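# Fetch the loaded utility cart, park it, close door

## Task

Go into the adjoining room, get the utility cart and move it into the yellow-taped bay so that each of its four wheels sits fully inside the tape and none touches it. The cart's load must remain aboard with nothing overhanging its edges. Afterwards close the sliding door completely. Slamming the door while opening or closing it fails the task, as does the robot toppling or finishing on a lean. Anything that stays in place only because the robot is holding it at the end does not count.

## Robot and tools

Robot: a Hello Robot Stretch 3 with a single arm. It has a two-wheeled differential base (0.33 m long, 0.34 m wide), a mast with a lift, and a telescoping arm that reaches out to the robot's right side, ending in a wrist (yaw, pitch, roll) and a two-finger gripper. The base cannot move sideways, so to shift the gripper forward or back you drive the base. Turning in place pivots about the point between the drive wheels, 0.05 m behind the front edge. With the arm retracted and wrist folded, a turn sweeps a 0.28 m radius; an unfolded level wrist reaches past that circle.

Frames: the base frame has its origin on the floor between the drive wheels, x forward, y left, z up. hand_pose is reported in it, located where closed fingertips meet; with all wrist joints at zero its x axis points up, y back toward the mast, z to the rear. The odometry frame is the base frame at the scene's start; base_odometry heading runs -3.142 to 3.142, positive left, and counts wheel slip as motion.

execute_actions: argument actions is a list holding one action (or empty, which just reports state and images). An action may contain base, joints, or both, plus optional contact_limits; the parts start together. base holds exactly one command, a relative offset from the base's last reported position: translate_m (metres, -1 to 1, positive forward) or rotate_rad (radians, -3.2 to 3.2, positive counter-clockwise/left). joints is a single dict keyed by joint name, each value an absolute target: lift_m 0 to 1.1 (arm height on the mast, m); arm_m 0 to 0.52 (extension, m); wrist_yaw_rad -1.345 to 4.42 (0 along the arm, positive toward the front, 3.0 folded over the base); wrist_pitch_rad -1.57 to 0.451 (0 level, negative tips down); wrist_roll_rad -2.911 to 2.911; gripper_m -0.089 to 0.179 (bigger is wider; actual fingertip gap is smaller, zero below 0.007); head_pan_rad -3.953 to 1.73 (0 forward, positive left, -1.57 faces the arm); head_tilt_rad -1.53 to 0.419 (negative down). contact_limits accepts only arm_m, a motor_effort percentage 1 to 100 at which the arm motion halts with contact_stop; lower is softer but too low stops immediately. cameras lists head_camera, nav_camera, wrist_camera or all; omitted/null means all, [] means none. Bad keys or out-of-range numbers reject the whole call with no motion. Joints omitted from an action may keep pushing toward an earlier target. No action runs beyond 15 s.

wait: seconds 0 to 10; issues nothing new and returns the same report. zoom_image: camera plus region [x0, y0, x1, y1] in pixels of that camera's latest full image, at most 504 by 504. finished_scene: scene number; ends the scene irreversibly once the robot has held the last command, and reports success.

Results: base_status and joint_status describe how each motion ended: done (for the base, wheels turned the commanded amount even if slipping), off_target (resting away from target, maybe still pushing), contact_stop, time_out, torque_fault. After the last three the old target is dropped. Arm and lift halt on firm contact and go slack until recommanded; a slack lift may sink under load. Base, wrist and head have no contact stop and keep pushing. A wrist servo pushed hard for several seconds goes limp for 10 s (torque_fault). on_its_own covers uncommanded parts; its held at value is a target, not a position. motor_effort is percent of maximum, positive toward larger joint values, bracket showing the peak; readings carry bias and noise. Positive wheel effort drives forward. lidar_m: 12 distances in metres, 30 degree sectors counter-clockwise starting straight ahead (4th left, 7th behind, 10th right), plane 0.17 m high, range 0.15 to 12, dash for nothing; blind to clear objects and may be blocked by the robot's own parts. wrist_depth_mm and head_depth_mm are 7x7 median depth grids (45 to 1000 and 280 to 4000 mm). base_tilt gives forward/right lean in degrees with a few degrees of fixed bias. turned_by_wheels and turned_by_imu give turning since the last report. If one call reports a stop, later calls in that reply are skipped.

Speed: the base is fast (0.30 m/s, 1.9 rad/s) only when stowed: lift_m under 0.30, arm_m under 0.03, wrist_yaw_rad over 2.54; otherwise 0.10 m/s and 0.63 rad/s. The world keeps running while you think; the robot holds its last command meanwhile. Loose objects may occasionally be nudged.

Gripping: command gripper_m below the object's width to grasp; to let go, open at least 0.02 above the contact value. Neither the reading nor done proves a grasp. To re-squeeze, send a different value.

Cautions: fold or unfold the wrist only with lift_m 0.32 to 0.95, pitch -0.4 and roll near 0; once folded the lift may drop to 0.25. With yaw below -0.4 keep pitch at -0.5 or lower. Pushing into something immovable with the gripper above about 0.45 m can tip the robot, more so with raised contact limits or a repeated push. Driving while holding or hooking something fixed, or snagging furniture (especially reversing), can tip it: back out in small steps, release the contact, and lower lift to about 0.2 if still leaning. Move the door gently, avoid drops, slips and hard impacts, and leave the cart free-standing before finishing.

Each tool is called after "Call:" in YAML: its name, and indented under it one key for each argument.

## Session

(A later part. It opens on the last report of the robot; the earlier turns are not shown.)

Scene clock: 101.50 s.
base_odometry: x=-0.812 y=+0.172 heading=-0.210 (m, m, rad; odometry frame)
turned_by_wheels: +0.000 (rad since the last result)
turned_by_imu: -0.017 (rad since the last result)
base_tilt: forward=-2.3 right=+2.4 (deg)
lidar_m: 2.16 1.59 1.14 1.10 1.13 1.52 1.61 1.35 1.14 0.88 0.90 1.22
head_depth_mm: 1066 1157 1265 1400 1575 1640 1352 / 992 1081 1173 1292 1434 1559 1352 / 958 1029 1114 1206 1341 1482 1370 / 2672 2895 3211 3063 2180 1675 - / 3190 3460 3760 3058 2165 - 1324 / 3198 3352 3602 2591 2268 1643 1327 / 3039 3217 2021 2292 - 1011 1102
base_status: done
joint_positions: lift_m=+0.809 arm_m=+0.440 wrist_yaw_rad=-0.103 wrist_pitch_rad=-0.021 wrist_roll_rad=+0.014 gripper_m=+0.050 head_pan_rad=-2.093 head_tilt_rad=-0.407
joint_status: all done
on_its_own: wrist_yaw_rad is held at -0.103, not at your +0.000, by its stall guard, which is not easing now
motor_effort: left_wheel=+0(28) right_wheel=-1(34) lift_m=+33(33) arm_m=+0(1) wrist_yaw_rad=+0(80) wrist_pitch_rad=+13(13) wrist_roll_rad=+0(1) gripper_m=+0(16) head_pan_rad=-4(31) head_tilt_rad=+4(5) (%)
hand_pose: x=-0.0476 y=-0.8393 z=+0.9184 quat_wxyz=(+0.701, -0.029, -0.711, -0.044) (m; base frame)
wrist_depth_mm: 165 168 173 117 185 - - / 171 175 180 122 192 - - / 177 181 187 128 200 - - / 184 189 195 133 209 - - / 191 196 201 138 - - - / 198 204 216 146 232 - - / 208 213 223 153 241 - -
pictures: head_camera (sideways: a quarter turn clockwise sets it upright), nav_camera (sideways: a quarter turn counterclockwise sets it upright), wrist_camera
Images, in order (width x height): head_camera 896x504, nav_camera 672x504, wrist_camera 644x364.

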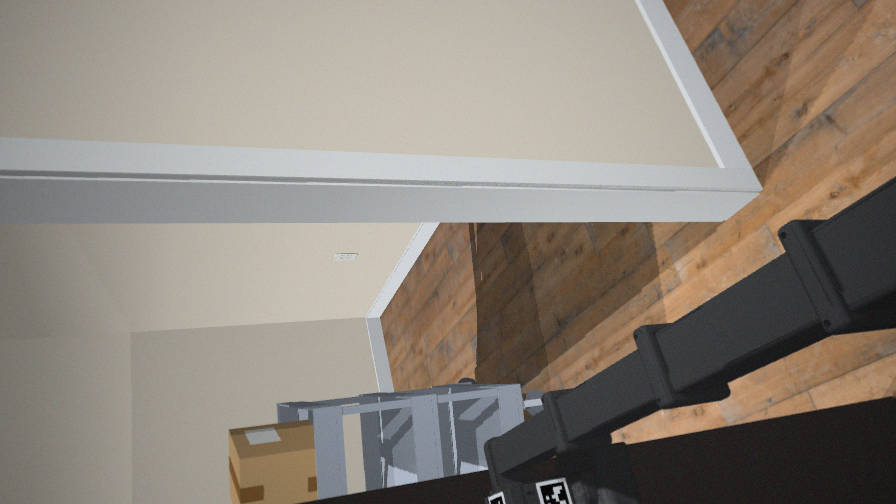

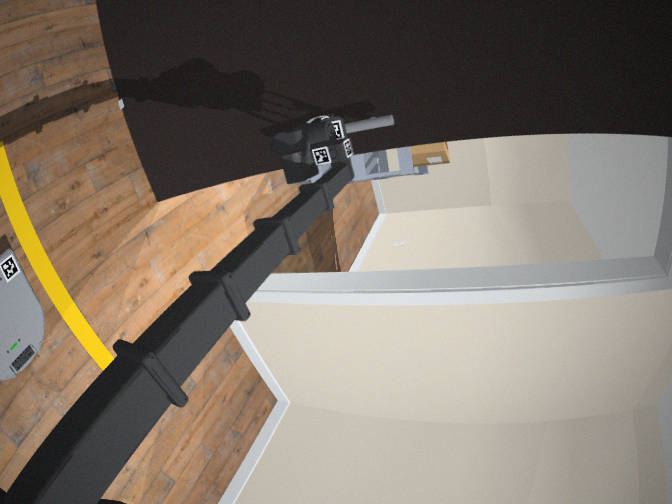

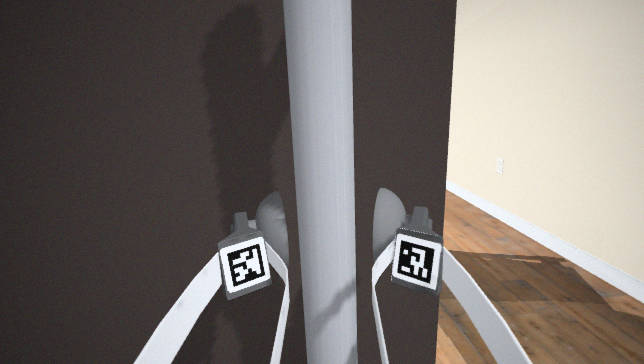

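Call:
execute_actions:
  actions:
    - {"base":{"translate_m":0.35},"joints":{"arm_m":0.43,"wrist_yaw_rad":0.0,"head_pan_rad":-2.3}}

Scene clock: 110.17 s.
base_odometry: x=-0.470 y=+0.099 heading=-0.210 (m, m, rad; odometry frame)
turned_by_wheels: +0.000 (rad since the last result)
turned_by_imu: -0.006 (rad since the last result)
base_tilt: forward=-2.3 right=+2.4 (deg)
lidar_m: 1.81 1.62 1.16 1.11 1.14 1.52 1.97 1.37 1.39 0.87 0.89 1.20
head_depth_mm: 1376 1519 1685 1875 2034 1655 1339 / 1236 1348 1474 1630 1828 1660 1347 / 1153 1245 1340 1464 1613 1669 1356 / 2465 2661 2851 2948 2150 1671 1354 / 2727 3011 3274 3073 2188 1677 1433 / 3148 3427 3787 3102 2191 1732 - / 3264 3450 2630 2493 2189 - 1327
base_status: done
joint_positions: lift_m=+0.809 arm_m=+0.430 wrist_yaw_rad=-0.055 wrist_pitch_rad=-0.022 wrist_roll_rad=+0.014 gripper_m=+0.050 head_pan_rad=-2.293 head_tilt_rad=-0.407
joint_status: wrist_yaw_rad off_target (ended at -0.055, target +0.000); the others done
on_its_own: wrist_yaw_rad is held at -0.053, not at your +0.000, by its stall guard, which is not easing now
motor_effort: left_wheel=+0(21) right_wheel=+0(35) lift_m=+33(33) arm_m=+0(5) wrist_yaw_rad=+2(80) wrist_pitch_rad=+13(14) wrist_roll_rad=+0(0) gripper_m=-1(17) head_pan_rad=-4(27) head_tilt_rad=+5(4) (%)
hand_pose: x=-0.0356 y=-0.8303 z=+0.9183 quat_wxyz=(+0.702, -0.012, -0.712, -0.027) (m; base frame)
wrist_depth_mm: 168 170 174 116 181 - - / 174 177 181 121 189 - - / 181 184 188 126 196 - - / 188 192 196 132 205 - - / 196 200 203 137 - - - / 204 209 217 145 228 - - / 214 217 223 153 235 - -
pictures: head_camera (sideways: a quarter turn clockwise sets it upright), nav_camera (sideways: a quarter turn counterclockwise sets it upright), wrist_camera
Images, in order (width x height): head_camera 896x504, nav_camera 672x504, wrist_camera 644x364.

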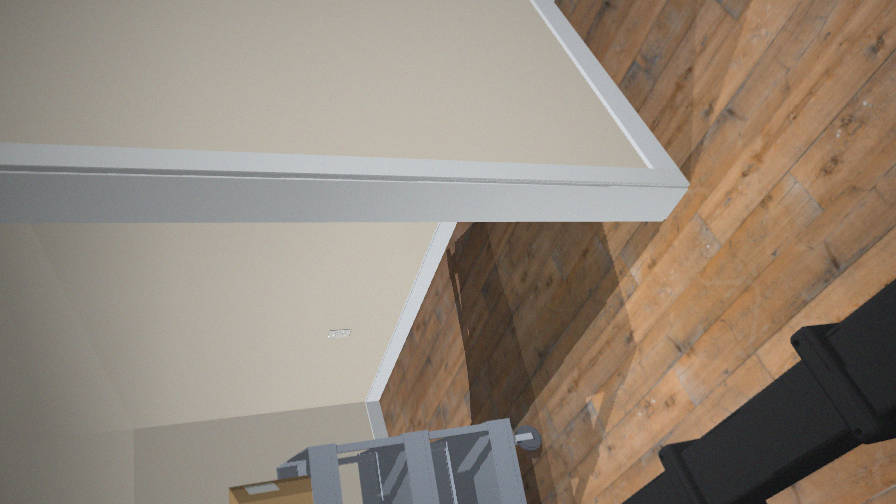

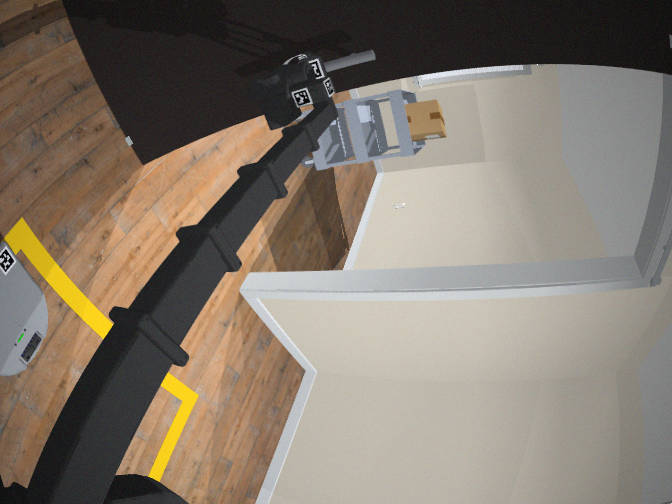

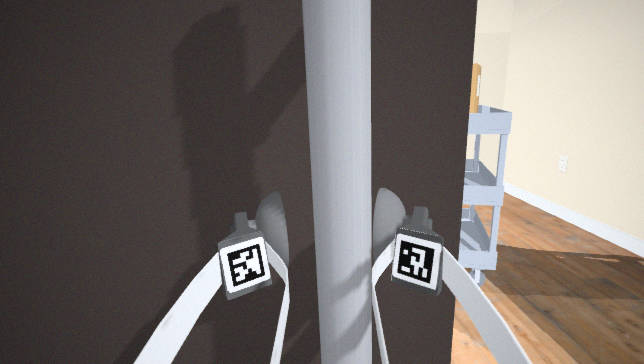

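Call:
execute_actions:
  actions:
    - {"joints":{"gripper_m":0.1,"wrist_yaw_rad":0.01,"head_pan_rad":-2.0,"head_tilt_rad":-0.5}}
  cameras: []

Call:
execute_actions:
  actions:
    - {"joints":{"arm_m":0.0}}
  cameras: ["head_camera","nav_camera"]

Scene clock: 116.83 s.
base_odometry: x=-0.470 y=+0.099 heading=-0.210 (m, m, rad; odometry frame)
turned_by_wheels: +0.000 (rad since the last result)
turned_by_imu: +0.000 (rad since the last result)
base_tilt: forward=-2.4 right=+2.4 (deg)
lidar_m: 1.81 1.62 1.16 1.11 1.14 1.53 1.96 1.37 1.39 0.87 0.89 1.20
head_depth_mm: 2377 2524 2695 1476 1616 1532 1270 / 2712 2919 3062 2577 1919 1531 1307 / 3158 3429 3548 2575 1943 1587 - / 3357 3582 3240 2473 2008 - 1228 / 3205 2130 2582 2484 - 1498 1281 / 3089 3283 3445 2372 1053 1154 1242 / 2858 752 795 848 986 1066 1199
base_status: not commanded
joint_positions: lift_m=+0.809 arm_m=+0.430 wrist_yaw_rad=+0.008 wrist_pitch_rad=-0.022 wrist_roll_rad=+0.014 gripper_m=+0.100 head_pan_rad=-2.007 head_tilt_rad=-0.493
joint_status: all done
motor_effort: left_wheel=+0(2) right_wheel=+0(4) lift_m=+33(33) arm_m=+1(0) wrist_yaw_rad=+3(20) wrist_pitch_rad=+13(13) wrist_roll_rad=+0(0) gripper_m=+0(95) head_pan_rad=+5(34) head_tilt_rad=-4(19) (%)
hand_pose: x=-0.0195 y=-0.8306 z=+0.9183 quat_wxyz=(+0.703, +0.011, -0.712, -0.005) (m; base frame)
wrist_depth_mm: 174 175 176 175 175 180 - / 182 182 182 182 182 187 - / 189 189 190 189 189 - - / 197 197 198 198 197 - - / 206 206 207 206 135 - - / 215 215 219 218 146 - - / 226 227 228 228 225 - -
pictures: none
No camera images: the call's "cameras" was empty. Leave "cameras" out to get every camera's image.

Scene clock: 121.17 s.
base_odometry: x=-0.470 y=+0.099 heading=-0.210 (m, m, rad; odometry frame)
turned_by_wheels: +0.000 (rad since the last result)
turned_by_imu: +0.000 (rad since the last result)
base_tilt: forward=-2.4 right=+2.4 (deg)
lidar_m: 1.80 1.62 1.16 1.11 1.14 1.53 1.97 1.37 1.40 0.87 0.89 1.20
head_depth_mm: 2373 2527 2688 1473 1615 1522 1271 / 2738 2905 3148 2584 1928 1541 1305 / 3211 3419 3589 2569 1928 1524 1317 / 3374 3526 3216 2479 1946 1550 1295 / 3207 2137 2566 2492 1947 1503 1316 / 3070 3284 3474 2390 1049 1134 - / 2911 749 798 855 961 1071 1182
base_status: not commanded
joint_positions: lift_m=+0.809 arm_m=+0.002 wrist_yaw_rad=+0.009 wrist_pitch_rad=-0.021 wrist_roll_rad=+0.014 gripper_m=+0.100 head_pan_rad=-2.007 head_tilt_rad=-0.494
joint_status: all done
joint sent to its limit — the command would take arm_m past its lower limit, so that joint was sent only as far as its limit.
motor_effort: left_wheel=+0(0) right_wheel=+0(0) lift_m=+33(33) arm_m=-3(2) wrist_yaw_rad=+1(3) wrist_pitch_rad=+13(13) wrist_roll_rad=+0(0) gripper_m=+1(1) head_pan_rad=+4(7) head_tilt_rad=-4(4) (%)
hand_pose: x=-0.0191 y=-0.4028 z=+0.9184 quat_wxyz=(+0.703, +0.011, -0.712, -0.005) (m; base frame)
wrist_depth_mm: 564 572 572 578 - - - / 589 593 590 598 - - - / 618 608 617 616 - - - / 638 645 643 638 - - - / 667 670 672 675 - - - / 701 710 706 711 - - - / 743 737 743 751 - - -
pictures: head_camera (sideways: a quarter turn clockwise sets it upright), nav_camera (sideways: a quarter turn counterclockwise sets it upright)
Images, in order (width x height): head_camera 896x504, nav_camera 672x504.

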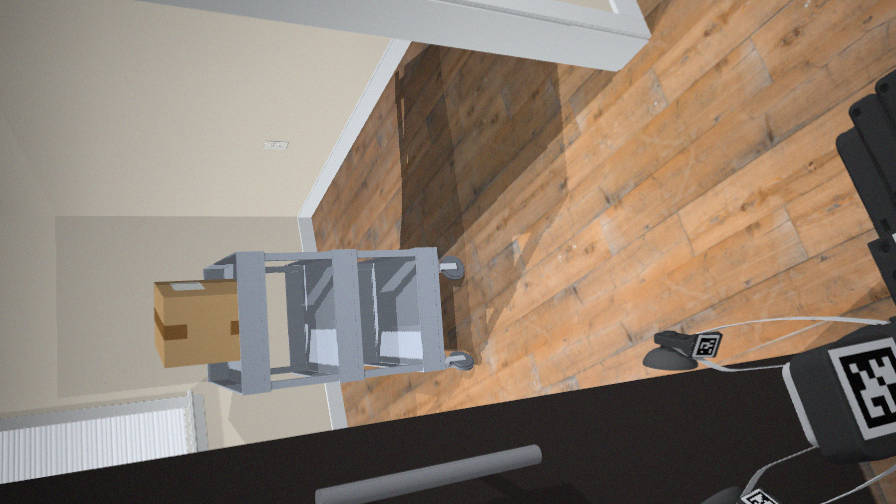

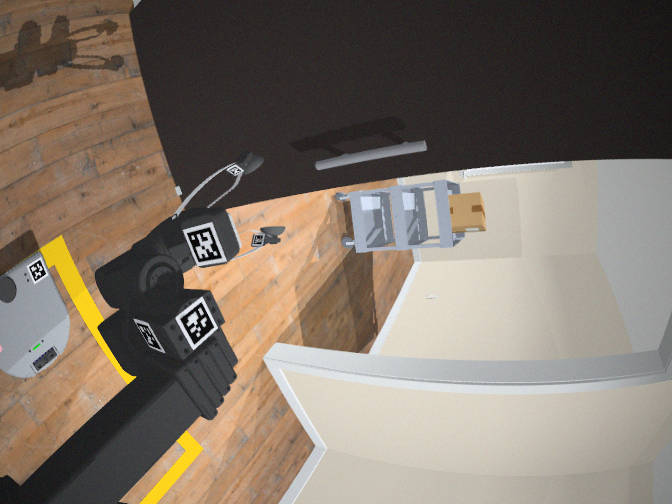

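Call:
execute_actions:
  actions:
    - {"joints":{"head_pan_rad":-3.9,"head_tilt_rad":-0.9,"wrist_pitch_rad":-0.4,"lift_m":0.6}}
  cameras: ["head_camera","nav_camera"]

Scene clock: 132.37 s.
base_odometry: x=-0.470 y=+0.099 heading=-0.210 (m, m, rad; odometry frame)
turned_by_wheels: +0.000 (rad since the last result)
turned_by_imu: +0.001 (rad since the last result)
base_tilt: forward=-2.4 right=+2.4 (deg)
lidar_m: 1.81 1.62 1.16 1.11 1.14 1.53 1.96 1.37 1.40 0.87 0.89 1.19
head_depth_mm: - - - - 1330 1222 1085 / 1192 1372 - - - - 1081 / 1286 1494 1750 1596 1396 - - / 1429 1681 1848 1609 1416 - - / 1600 1902 1906 1615 1428 - - / 1802 2138 1892 1623 1422 - 1119 / 1877 2103 1913 1633 1407 1246 1119
base_status: not commanded
joint_positions: lift_m=+0.601 arm_m=+0.002 wrist_yaw_rad=+0.009 wrist_pitch_rad=-0.414 wrist_roll_rad=+0.014 gripper_m=+0.100 head_pan_rad=-3.893 head_tilt_rad=-0.889
joint_status: all done
motor_effort: left_wheel=+0(0) right_wheel=+0(0) lift_m=+8(30) arm_m=-3(3) wrist_yaw_rad=+1(1) wrist_pitch_rad=+9(12) wrist_roll_rad=+0(0) gripper_m=+0(0) head_pan_rad=-6(49) head_tilt_rad=-7(35) (%)
hand_pose: x=-0.0194 y=-0.3719 z=+0.6142 quat_wxyz=(+0.688, +0.148, -0.696, -0.144) (m; base frame)
wrist_depth_mm: 564 564 571 574 - - - / 620 620 624 626 - - - / 678 693 689 700 - - - / 765 777 787 797 - - - / 859 879 873 890 978 958 945 / 888 884 847 868 839 812 825 / 789 766 760 742 743 723 724
pictures: head_camera (sideways: a quarter turn clockwise sets it upright), nav_camera (sideways: a quarter turn counterclockwise sets it upright)
Images, in order (width x height): head_camera 896x504, nav_camera 672x504.

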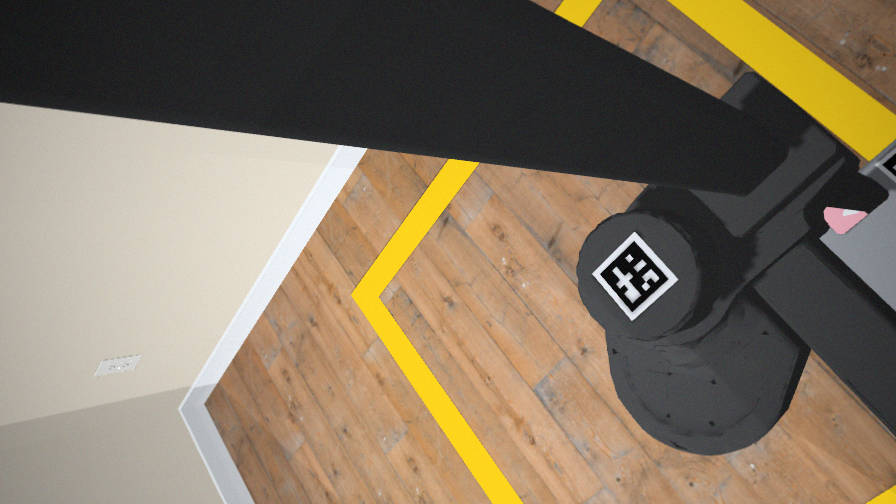

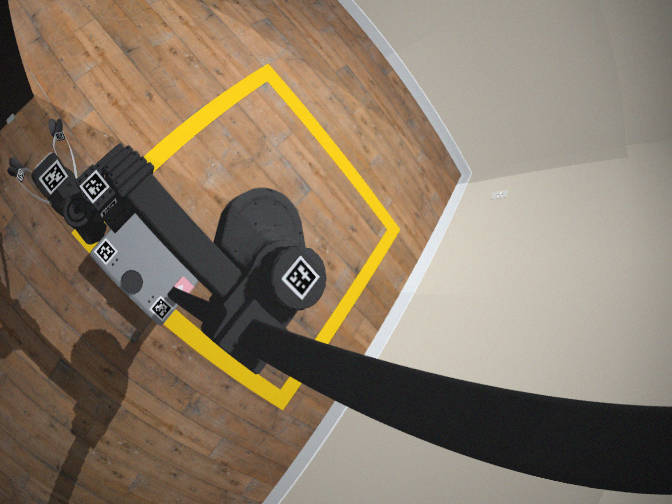

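Call:
execute_actions:
  actions:
    - {"base":{"translate_m":-0.65},"joints":{"wrist_yaw_rad":3.0,"gripper_m":0.04,"head_pan_rad":-1.57,"head_tilt_rad":-0.5}}
  cameras: ["nav_camera"]

Call:
execute_actions:
  actions:
    - {"base":{"rotate_rad":-1.54},"joints":{"lift_m":0.27,"head_pan_rad":0,"head_tilt_rad":-0.45}}

Scene clock: 166.33 s.
base_odometry: x=-1.105 y=+0.235 heading=-0.210 (m, m, rad; odometry frame)
turned_by_wheels: +0.000 (rad since the last result)
turned_by_imu: +0.002 (rad since the last result)
base_tilt: forward=-2.4 right=+2.4 (deg)
lidar_m: 2.46 1.59 1.14 1.09 1.12 1.37 1.32 1.36 1.00 2.04 1.02 1.22
head_depth_mm: 3048 3266 3292 1088 1185 1324 1257 / 3030 3317 3439 2469 1892 1479 1263 / 3097 2039 2396 2353 1896 1518 1268 / 3070 2103 2557 2397 1901 1525 1266 / 3070 3285 3535 2542 1904 1542 1276 / 3064 3287 3560 2532 1929 1531 1281 / 3026 3319 3560 2597 1929 1529 1275
base_status: done
joint_positions: lift_m=+0.601 arm_m=+0.002 wrist_yaw_rad=+2.998 wrist_pitch_rad=-0.414 wrist_roll_rad=+0.014 gripper_m=+0.040 head_pan_rad=-1.577 head_tilt_rad=-0.507
joint_status: all done
motor_effort: left_wheel=+0(2) right_wheel=+0(4) lift_m=+8(8) arm_m=-3(2) wrist_yaw_rad=+3(1) wrist_pitch_rad=+9(9) wrist_roll_rad=+0(0) gripper_m=+0(93) head_pan_rad=+5(50) head_tilt_rad=+5(33) (%)
hand_pose: x=+0.0109 y=+0.0755 z=+0.6142 quat_wxyz=(+0.196, +0.705, +0.094, +0.675) (m; base frame)
wrist_depth_mm: 938 - - - - - - / - - - - - - - / - - - - - - - / - - - - - - - / - - - - - 971 952 / 904 880 - 851 811 834 797 / 785 771 740 745 734 722 719
pictures: nav_camera (sideways: a quarter turn counterclockwise sets it upright)
Images, in order (width x height): nav_camera 672x504.

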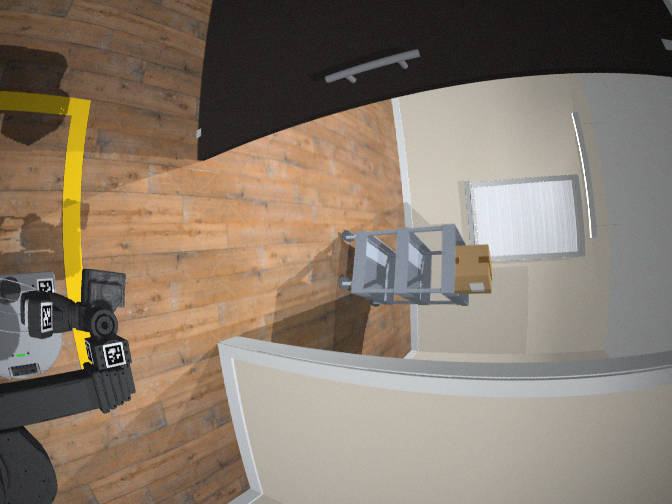

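Scene clock: 170.17 s.
base_odometry: x=-1.105 y=+0.235 heading=-1.749 (m, m, rad; odometry frame)
turned_by_wheels: -1.540 (rad since the last result)
turned_by_imu: -1.545 (rad since the last result)
base_tilt: forward=-2.4 right=+2.4 (deg)
lidar_m: 2.04 1.01 1.27 2.45 1.53 1.13 1.09 1.13 1.36 1.32 1.32 1.00
head_depth_mm: 3020 3281 3497 2570 1194 1273 1299 / 3056 3250 3458 2567 2015 1585 1305 / 3026 2071 2415 2360 2015 1585 1305 / 3076 3268 2416 2456 2009 1589 1305 / 3070 3284 3602 2793 2028 1599 1322 / 3055 3326 3569 2795 2036 1600 1318 / 3058 3339 3620 2803 2046 1597 1299
base_status: done
joint_positions: lift_m=+0.271 arm_m=+0.002 wrist_yaw_rad=+2.998 wrist_pitch_rad=-0.415 wrist_roll_rad=+0.014 gripper_m=+0.040 head_pan_rad=-0.007 head_tilt_rad=-0.458
joint_status: all done
motor_effort: left_wheel=+2(4) right_wheel=-3(5) lift_m=+7(9) arm_m=-3(3) wrist_yaw_rad=+3(3) wrist_pitch_rad=+9(9) wrist_roll_rad=-1(0) gripper_m=+1(0) head_pan_rad=+5(51) head_tilt_rad=+4(14) (%)
hand_pose: x=+0.0109 y=+0.0754 z=+0.2841 quat_wxyz=(+0.196, +0.705, +0.095, +0.675) (m; base frame)
wrist_depth_mm: - - - - - - 919 / - - - - - - 899 / 914 850 856 833 801 775 751 / 710 689 679 660 646 617 616 / 581 570 - 556 547 525 513 / 492 508 - - 445 452 442 / - - - - 399 393 389
pictures: head_camera (sideways: a quarter turn clockwise sets it upright), nav_camera (sideways: a quarter turn counterclockwise sets it upright), wrist_camera
Images, in order (width x height): head_camera 896x504, nav_camera 672x504, wrist_camera 644x364.

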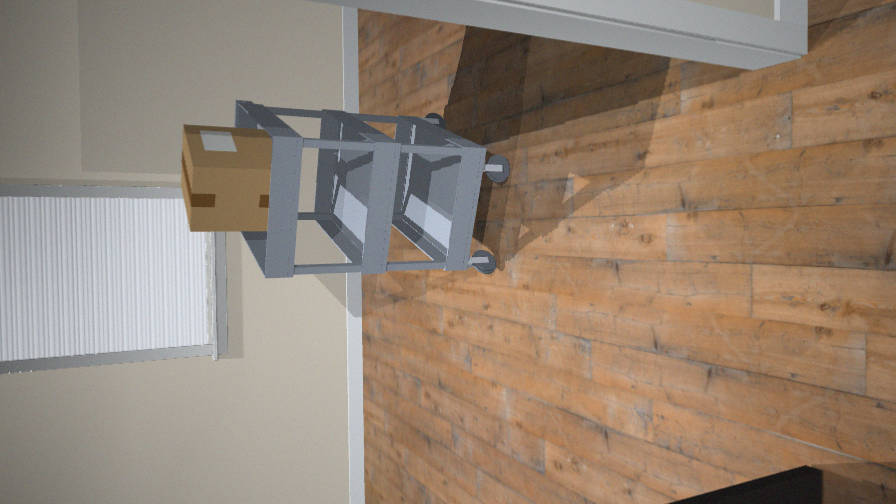

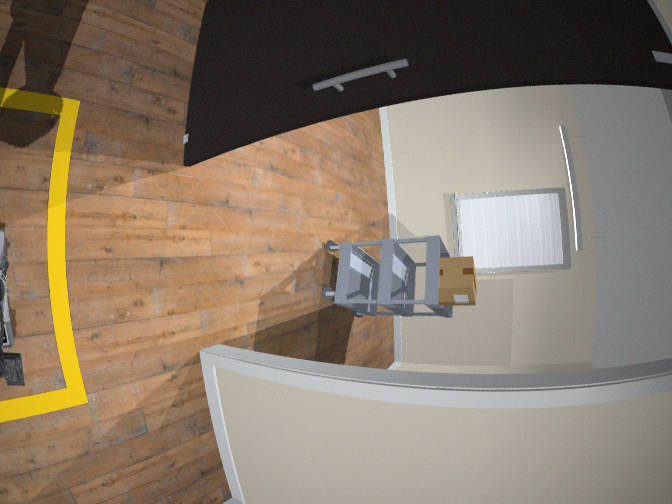

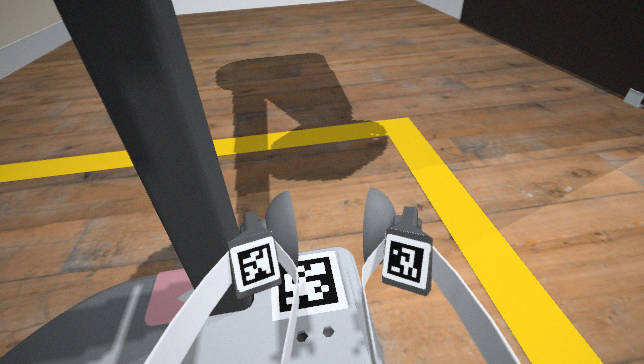

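Call:
execute_actions:
  actions:
    - {"base":{"translate_m":1.0},"joints":{"head_tilt_rad":-0.55}}
  cameras: ["head_camera","nav_camera"]

Scene clock: 208.70 s.
base_odometry: x=-1.283 y=-0.750 heading=-1.749 (m, m, rad; odometry frame)
turned_by_wheels: +0.000 (rad since the last result)
turned_by_imu: -0.001 (rad since the last result)
base_tilt: forward=-2.3 right=+2.4 (deg)
lidar_m: 1.06 2.79 2.54 0.49 2.55 2.16 2.08 1.87 1.37 0.37 1.38 1.07
head_depth_mm: 2204 2357 1540 2245 1799 1463 1231 / 2228 1163 1172 1446 1488 1432 1236 / 2208 1188 1167 1509 1549 1476 1232 / 2224 2388 1289 1460 1628 1487 1242 / 2232 2432 2687 2302 1842 1484 1250 / 2237 2445 2728 2422 1847 1494 1248 / 2223 2429 2696 2417 1832 1494 1262
base_status: done
joint_positions: lift_m=+0.271 arm_m=+0.002 wrist_yaw_rad=+2.999 wrist_pitch_rad=-0.415 wrist_roll_rad=+0.014 gripper_m=+0.040 head_pan_rad=-0.007 head_tilt_rad=-0.544
joint_status: all done
motor_effort: left_wheel=+2(8) right_wheel=-3(6) lift_m=+7(8) arm_m=-2(3) wrist_yaw_rad=+2(2) wrist_pitch_rad=+9(9) wrist_roll_rad=+0(0) gripper_m=+0(0) head_pan_rad=+4(4) head_tilt_rad=-4(14) (%)
hand_pose: x=+0.0108 y=+0.0754 z=+0.2841 quat_wxyz=(+0.196, +0.705, +0.095, +0.675) (m; base frame)
wrist_depth_mm: - - 573 - - - - / - - 625 992 - - - / 915 860 684 746 796 790 755 / 708 690 650 667 643 627 613 / 581 570 - 555 546 526 517 / 489 509 - - 445 451 445 / - - - - 401 393 389
pictures: head_camera (sideways: a quarter turn clockwise sets it upright), nav_camera (sideways: a quarter turn counterclockwise sets it upright)
Images, in order (width x height): head_camera 896x504, nav_camera 672x504.

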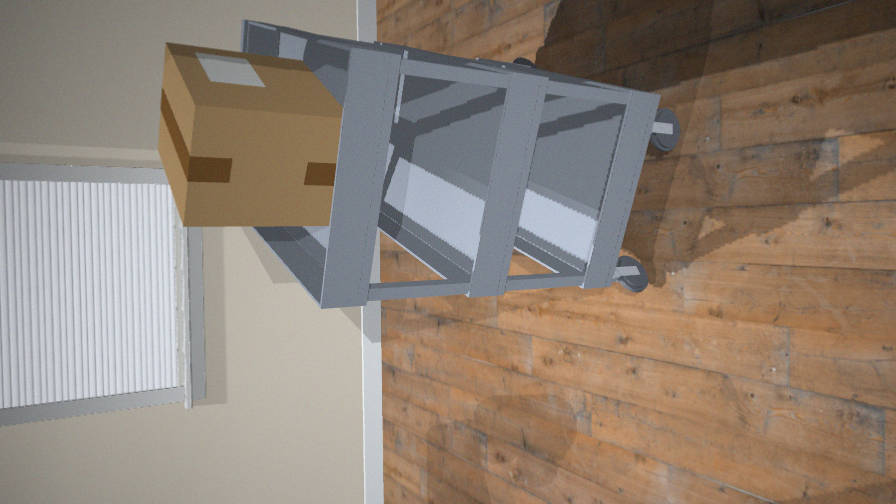

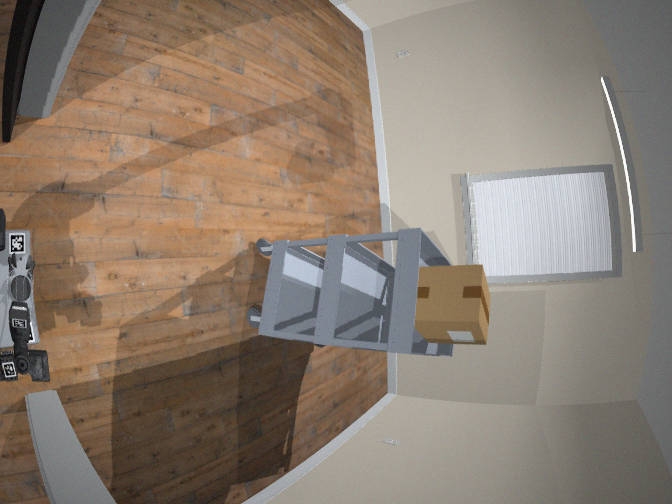

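Call:
execute_actions:
  actions:
    - {"base":{"rotate_rad":0.15},"joints":{"lift_m":0.4}}
  cameras: []

Call:
execute_actions:
  actions:
    - {"base":{"translate_m":0.5},"joints":{"wrist_yaw_rad":1.57,"gripper_m":0.17}}
  cameras: []

Call:
execute_actions:
  actions:
    - {"base":{"rotate_rad":-0.25},"joints":{"wrist_pitch_rad":0.0,"wrist_roll_rad":1.57,"head_tilt_rad":-0.8,"head_pan_rad":-0.2}}

Scene clock: 237.13 s.
base_odometry: x=-1.283 y=-0.750 heading=-1.599 (m, m, rad; odometry frame)
turned_by_wheels: +0.150 (rad since the last result)
turned_by_imu: +0.151 (rad since the last result)
base_tilt: forward=-2.4 right=+2.4 (deg)
lidar_m: 1.10 2.94 0.60 0.50 2.59 2.10 2.09 1.65 0.37 0.37 1.45 1.06
head_depth_mm: 2170 1108 1110 1443 1449 1429 1235 / 2212 2312 1175 1506 1555 1464 1249 / 2211 2432 1325 1458 1591 1474 1250 / 2266 2449 2756 2366 1837 1476 1241 / 2281 2499 2808 2391 1826 1488 1249 / 2328 2558 2857 2397 1836 1493 1254 / 2345 2606 2874 2431 1839 1500 1261
base_status: done
joint_positions: lift_m=+0.399 arm_m=+0.002 wrist_yaw_rad=+2.999 wrist_pitch_rad=-0.415 wrist_roll_rad=+0.014 gripper_m=+0.040 head_pan_rad=-0.007 head_tilt_rad=-0.544
joint_status: all done
motor_effort: left_wheel=-1(6) right_wheel=+1(4) lift_m=+33(35) arm_m=-2(3) wrist_yaw_rad=+2(2) wrist_pitch_rad=+10(10) wrist_roll_rad=-1(1) gripper_m=+0(0) head_pan_rad=+4(4) head_tilt_rad=-3(4) (%)
hand_pose: x=+0.0107 y=+0.0754 z=+0.4125 quat_wxyz=(+0.196, +0.705, +0.095, +0.675) (m; base frame)
wrist_depth_mm: - - - 594 - - - / - - - 655 - - - / - - - 722 - - - / 949 922 892 799 853 828 817 / 760 742 - 732 728 694 682 / 657 641 - 614 587 596 590 / 562 556 - 562 531 525 517
pictures: none
No camera images: the call's "cameras" was empty. Leave "cameras" out to get every camera's image.

Scene clock: 243.20 s.
base_odometry: x=-1.297 y=-1.249 heading=-1.600 (m, m, rad; odometry frame)
turned_by_wheels: +0.000 (rad since the last result)
turned_by_imu: +0.000 (rad since the last result)
base_tilt: forward=-2.3 right=+2.4 (deg)
lidar_m: 0.64 2.41 2.39 1.09 0.71 0.71 2.57 0.62 0.74 1.40 1.54 0.62
head_depth_mm: 1759 1900 750 812 717 937 1084 / 1771 1963 2131 927 1050 967 1143 / 1803 1976 2208 2286 1656 1019 1163 / 1831 2031 2245 2385 1822 1486 1254 / 1860 2053 2286 2375 1839 1485 1251 / 1902 2105 2352 2377 1839 1483 1259 / 1932 2131 2377 2428 1850 1499 1256
base_status: done
joint_positions: lift_m=+0.399 arm_m=+0.002 wrist_yaw_rad=+1.572 wrist_pitch_rad=-0.415 wrist_roll_rad=+0.014 gripper_m=+0.170 head_pan_rad=-0.007 head_tilt_rad=-0.544
joint_status: all done
motor_effort: left_wheel=-2(2) right_wheel=+1(4) lift_m=+33(33) arm_m=-2(2) wrist_yaw_rad=-3(1) wrist_pitch_rad=+10(9) wrist_roll_rad=+0(1) gripper_m=+1(97) head_pan_rad=+4(5) head_tilt_rad=-4(3) (%)
hand_pose: x=+0.2034 y=-0.1469 z=+0.4125 quat_wxyz=(+0.590, +0.595, -0.389, +0.383) (m; base frame)
wrist_depth_mm: - - - - - - - / - - - - - 936 - / - - - 679 755 716 - / 932 896 890 772 588 532 816 / 759 777 734 726 691 658 689 / 670 616 628 614 601 588 597 / 558 556 546 541 531 525 515
pictures: none
No camera images: the call's "cameras" was empty. Leave "cameras" out to get every camera's image.

Scene clock: 244.63 s.
base_odometry: x=-1.297 y=-1.249 heading=-1.849 (m, m, rad; odometry frame)
turned_by_wheels: -0.250 (rad since the last result)
turned_by_imu: -0.251 (rad since the last result)
base_tilt: forward=-2.3 right=+2.4 (deg)
lidar_m: 0.62 2.24 2.54 2.37 0.67 0.68 2.58 0.70 0.62 1.26 1.42 0.62
head_depth_mm: 2097 2311 1970 1680 1464 1266 1113 / 1957 976 821 1051 1268 1267 1117 / 663 710 771 1077 1242 1242 1123 / 672 730 795 1080 1253 1254 1129 / 696 753 829 1093 1241 1280 1130 / 1852 1961 803 1040 1417 1286 1132 / 1800 2044 2116 1782 1499 1295 1136
base_status: done
joint_positions: lift_m=+0.399 arm_m=+0.002 wrist_yaw_rad=+1.572 wrist_pitch_rad=-0.022 wrist_roll_rad=+1.569 gripper_m=+0.170 head_pan_rad=-0.193 head_tilt_rad=-0.790
joint_status: all done
motor_effort: left_wheel=+2(4) right_wheel=-2(5) lift_m=+33(33) arm_m=-3(2) wrist_yaw_rad=-2(3) wrist_pitch_rad=+14(15) wrist_roll_rad=+0(0) gripper_m=+0(2) head_pan_rad=-3(27) head_tilt_rad=-6(28) (%)
hand_pose: x=+0.2343 y=-0.1468 z=+0.5080 quat_wxyz=(+0.009, +0.707, -0.707, -0.007) (m; base frame)
wrist_depth_mm: - - - 469 - 617 541 / - 499 - 492 - 626 511 / 653 521 - 525 - 537 598 / - 569 - 574 - 587 596 / - 619 - 628 - 621 573 / - - - - - 969 550 / - - - - - 914 636
pictures: head_camera (sideways: a quarter turn clockwise sets it upright), nav_camera (sideways: a quarter turn counterclockwise sets it upright), wrist_camera
Images, in order (width x height): head_camera 896x504, nav_camera 672x504, wrist_camera 644x364.

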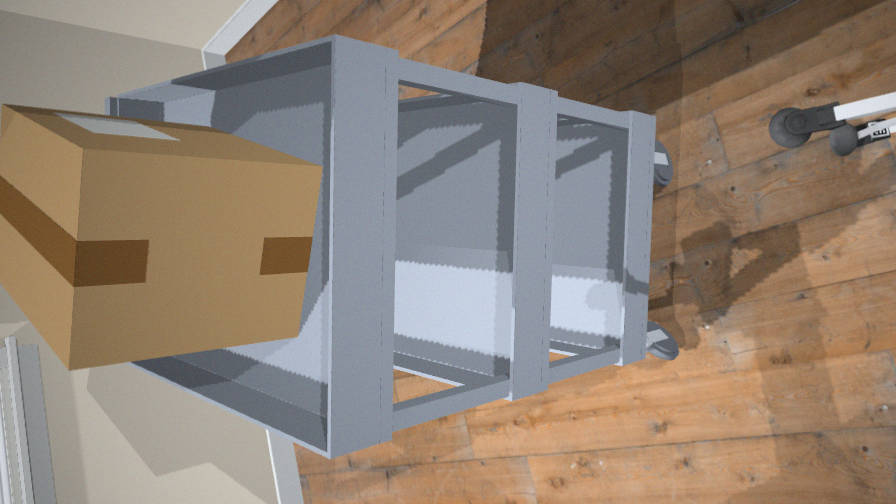

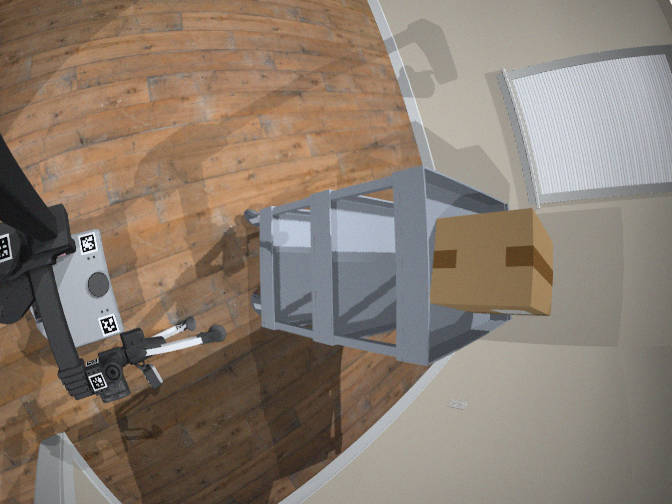

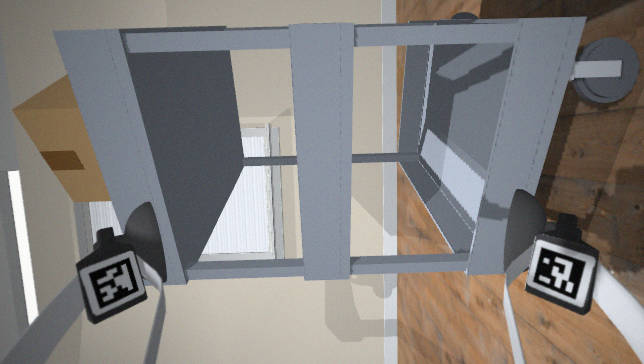

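Call:
execute_actions:
  actions:
    - {"base":{"translate_m":0.3},"joints":{"head_tilt_rad":-1.0}}

Scene clock: 256.07 s.
base_odometry: x=-1.380 y=-1.538 heading=-1.849 (m, m, rad; odometry frame)
turned_by_wheels: +0.000 (rad since the last result)
turned_by_imu: +0.000 (rad since the last result)
base_tilt: forward=-2.3 right=+2.4 (deg)
lidar_m: 0.33 0.38 2.47 2.40 1.15 0.91 2.88 0.84 0.95 1.37 0.39 0.33
head_depth_mm: 401 494 629 564 847 1191 1079 / 406 471 574 584 860 1155 - / 415 488 599 587 868 1183 1100 / 424 505 612 590 868 1180 1106 / 437 542 639 591 875 1186 1097 / 1661 739 640 571 1296 1210 1103 / 1686 1925 1735 1458 1347 1217 1099
base_status: done
joint_positions: lift_m=+0.399 arm_m=+0.002 wrist_yaw_rad=+1.572 wrist_pitch_rad=-0.021 wrist_roll_rad=+1.569 gripper_m=+0.170 head_pan_rad=-0.193 head_tilt_rad=-0.988
joint_status: all done
motor_effort: left_wheel=+1(5) right_wheel=-2(2) lift_m=+33(33) arm_m=-3(3) wrist_yaw_rad=-2(2) wrist_pitch_rad=+13(14) wrist_roll_rad=+0(0) gripper_m=+0(1) head_pan_rad=-3(4) head_tilt_rad=-7(27) (%)
hand_pose: x=+0.2343 y=-0.1468 z=+0.5081 quat_wxyz=(+0.009, +0.707, -0.707, -0.007) (m; base frame)
wrist_depth_mm: 346 500 - 190 740 609 415 / 344 500 - 202 782 624 416 / 340 492 - 216 865 627 418 / 338 486 891 234 876 638 421 / 337 561 - 254 - 646 404 / 318 - - 275 - 985 390 / 352 - - 305 - 935 422
pictures: head_camera (sideways: a quarter turn clockwise sets it upright), nav_camera (sideways: a quarter turn counterclockwise sets it upright), wrist_camera
Images, in order (width x height): head_camera 896x504, nav_camera 672x504, wrist_camera 644x364.

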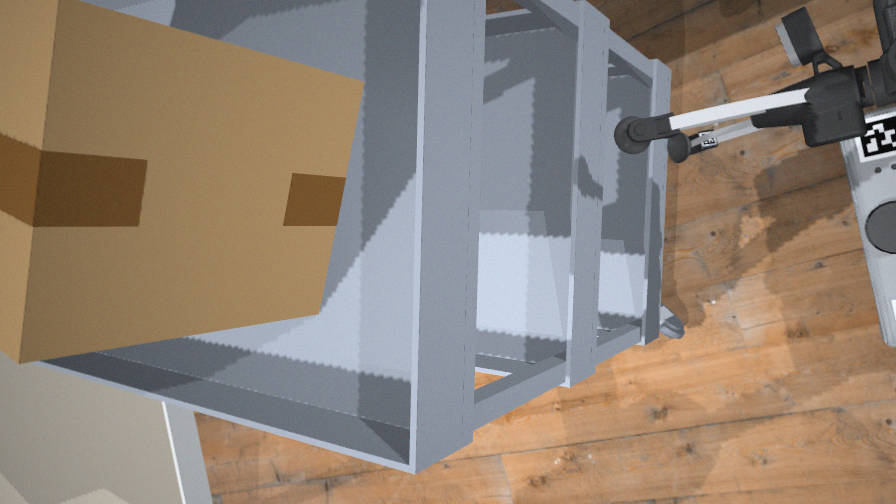

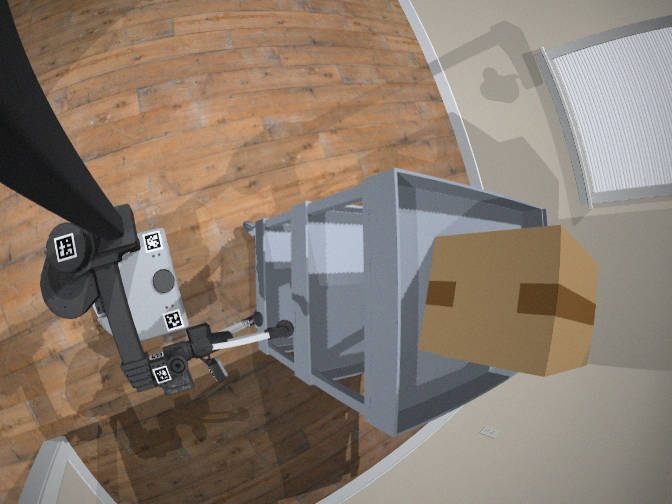

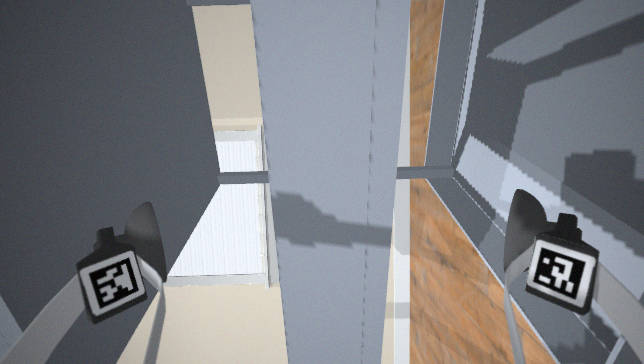

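Call:
execute_actions:
  actions:
    - {"joints":{"wrist_yaw_rad":1.85}}
  cameras: ["head_camera","wrist_camera"]

Scene clock: 263.00 s.
base_odometry: x=-1.380 y=-1.538 heading=-1.849 (m, m, rad; odometry frame)
turned_by_wheels: +0.000 (rad since the last result)
turned_by_imu: +0.000 (rad since the last result)
base_tilt: forward=-2.4 right=+2.4 (deg)
lidar_m: 0.33 0.38 2.47 2.40 1.16 0.91 2.88 0.84 0.95 1.37 0.39 0.33
head_depth_mm: 400 494 627 564 845 1182 1080 / 407 470 574 584 859 1155 - / 416 488 598 586 863 1170 1100 / 424 506 613 590 866 1181 1106 / 438 541 639 594 871 1181 1094 / 1673 740 641 572 1296 1208 1094 / 1674 1916 1731 1466 1345 1208 1102
base_status: not commanded
joint_positions: lift_m=+0.399 arm_m=+0.002 wrist_yaw_rad=+1.848 wrist_pitch_rad=-0.021 wrist_roll_rad=+1.569 gripper_m=+0.170 head_pan_rad=-0.193 head_tilt_rad=-0.988
joint_status: all done
motor_effort: left_wheel=+1(1) right_wheel=-2(2) lift_m=+33(33) arm_m=-3(2) wrist_yaw_rad=+4(5) wrist_pitch_rad=+13(13) wrist_roll_rad=+0(0) gripper_m=+0(0) head_pan_rad=-4(3) head_tilt_rad=-8(7) (%)
hand_pose: x=+0.2245 y=-0.0771 z=+0.5081 quat_wxyz=(+0.010, +0.798, -0.603, -0.006) (m; base frame)
wrist_depth_mm: 344 499 - 193 764 615 413 / 345 493 815 212 821 623 418 / 341 490 - 240 - 586 419 / 338 489 - 274 - 562 424 / 338 - - 317 - 989 351 / 366 - 388 382 - 858 384 / - - - - - 931 646
pictures: head_camera (sideways: a quarter turn clockwise sets it upright), wrist_camera
Images, in order (width x height): head_camera 896x504, wrist_camera 644x364.

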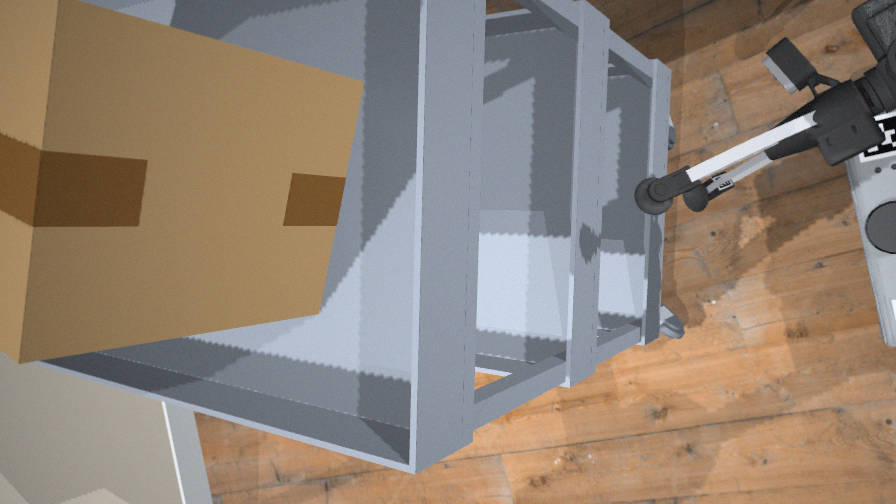

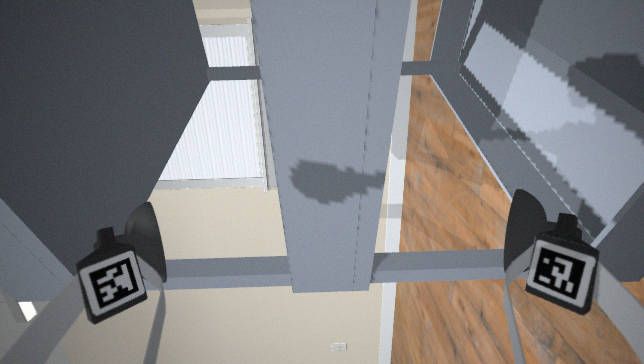

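Call:
execute_actions:
  actions:
    - {"base":{"translate_m":0.14}}

Scene clock: 269.87 s.
base_odometry: x=-1.418 y=-1.672 heading=-1.849 (m, m, rad; odometry frame)
turned_by_wheels: +0.000 (rad since the last result)
turned_by_imu: +0.000 (rad since the last result)
base_tilt: forward=-2.4 right=+2.4 (deg)
lidar_m: 0.20 0.23 2.29 2.41 1.37 1.03 3.01 0.95 1.13 1.36 0.23 0.20
head_depth_mm: 376 332 388 491 500 783 1087 / 379 340 405 518 502 787 - / 382 344 422 537 504 789 1105 / 385 356 443 550 508 795 1106 / 787 393 627 571 517 794 1092 / 1596 1803 632 553 518 1197 1098 / 1557 1816 1729 1510 1308 1210 1102
base_status: done
joint_positions: lift_m=+0.399 arm_m=+0.002 wrist_yaw_rad=+1.848 wrist_pitch_rad=-0.021 wrist_roll_rad=+1.569 gripper_m=+0.170 head_pan_rad=-0.193 head_tilt_rad=-0.988
joint_status: not commanded
motor_effort: left_wheel=+1(5) right_wheel=-2(3) lift_m=+33(33) arm_m=-3(3) wrist_yaw_rad=+3(3) wrist_pitch_rad=+13(13) wrist_roll_rad=+0(0) gripper_m=+1(0) head_pan_rad=-6(4) head_tilt_rad=-7(8) (%)
hand_pose: x=+0.2245 y=-0.0771 z=+0.5081 quat_wxyz=(+0.010, +0.798, -0.603, -0.006) (m; base frame)
wrist_depth_mm: 343 66 64 64 64 65 364 / 345 407 70 71 72 72 402 / 339 458 79 80 80 81 421 / 338 491 90 91 92 96 420 / 336 - 108 106 107 112 388 / 321 - 137 127 128 998 364 / - - - 158 167 925 644
pictures: head_camera (sideways: a quarter turn clockwise sets it upright), nav_camera (sideways: a quarter turn counterclockwise sets it upright), wrist_camera
Images, in order (width x height): head_camera 896x504, nav_camera 672x504, wrist_camera 644x364.

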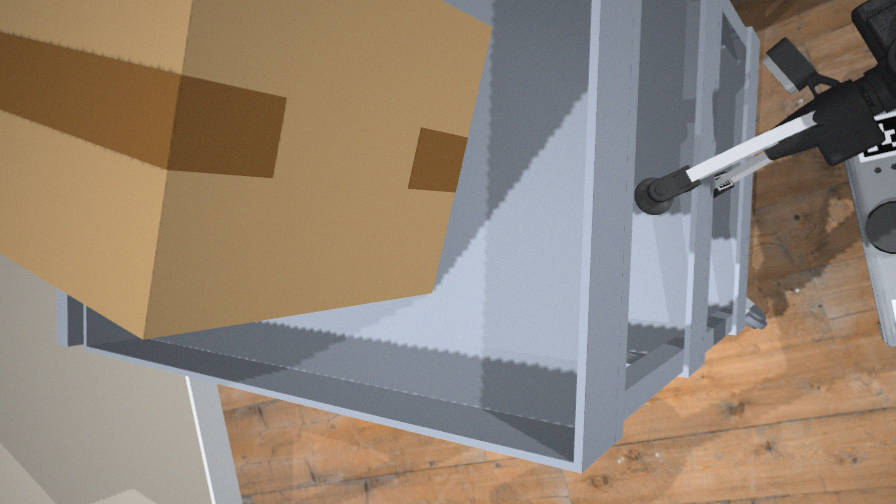

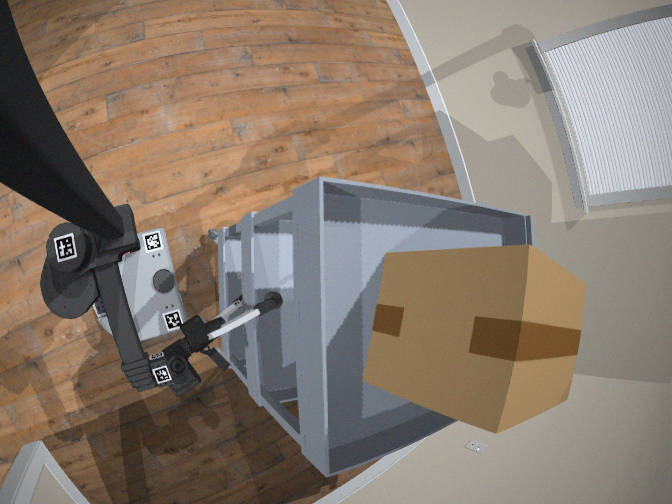

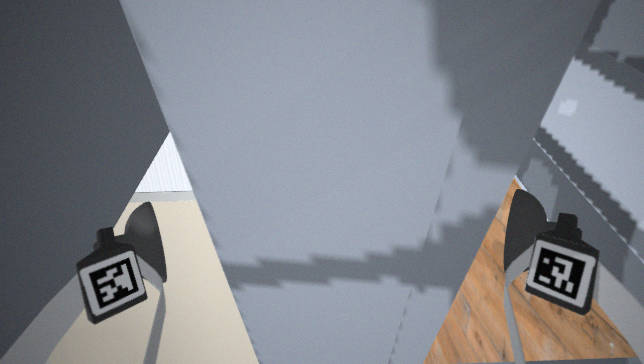

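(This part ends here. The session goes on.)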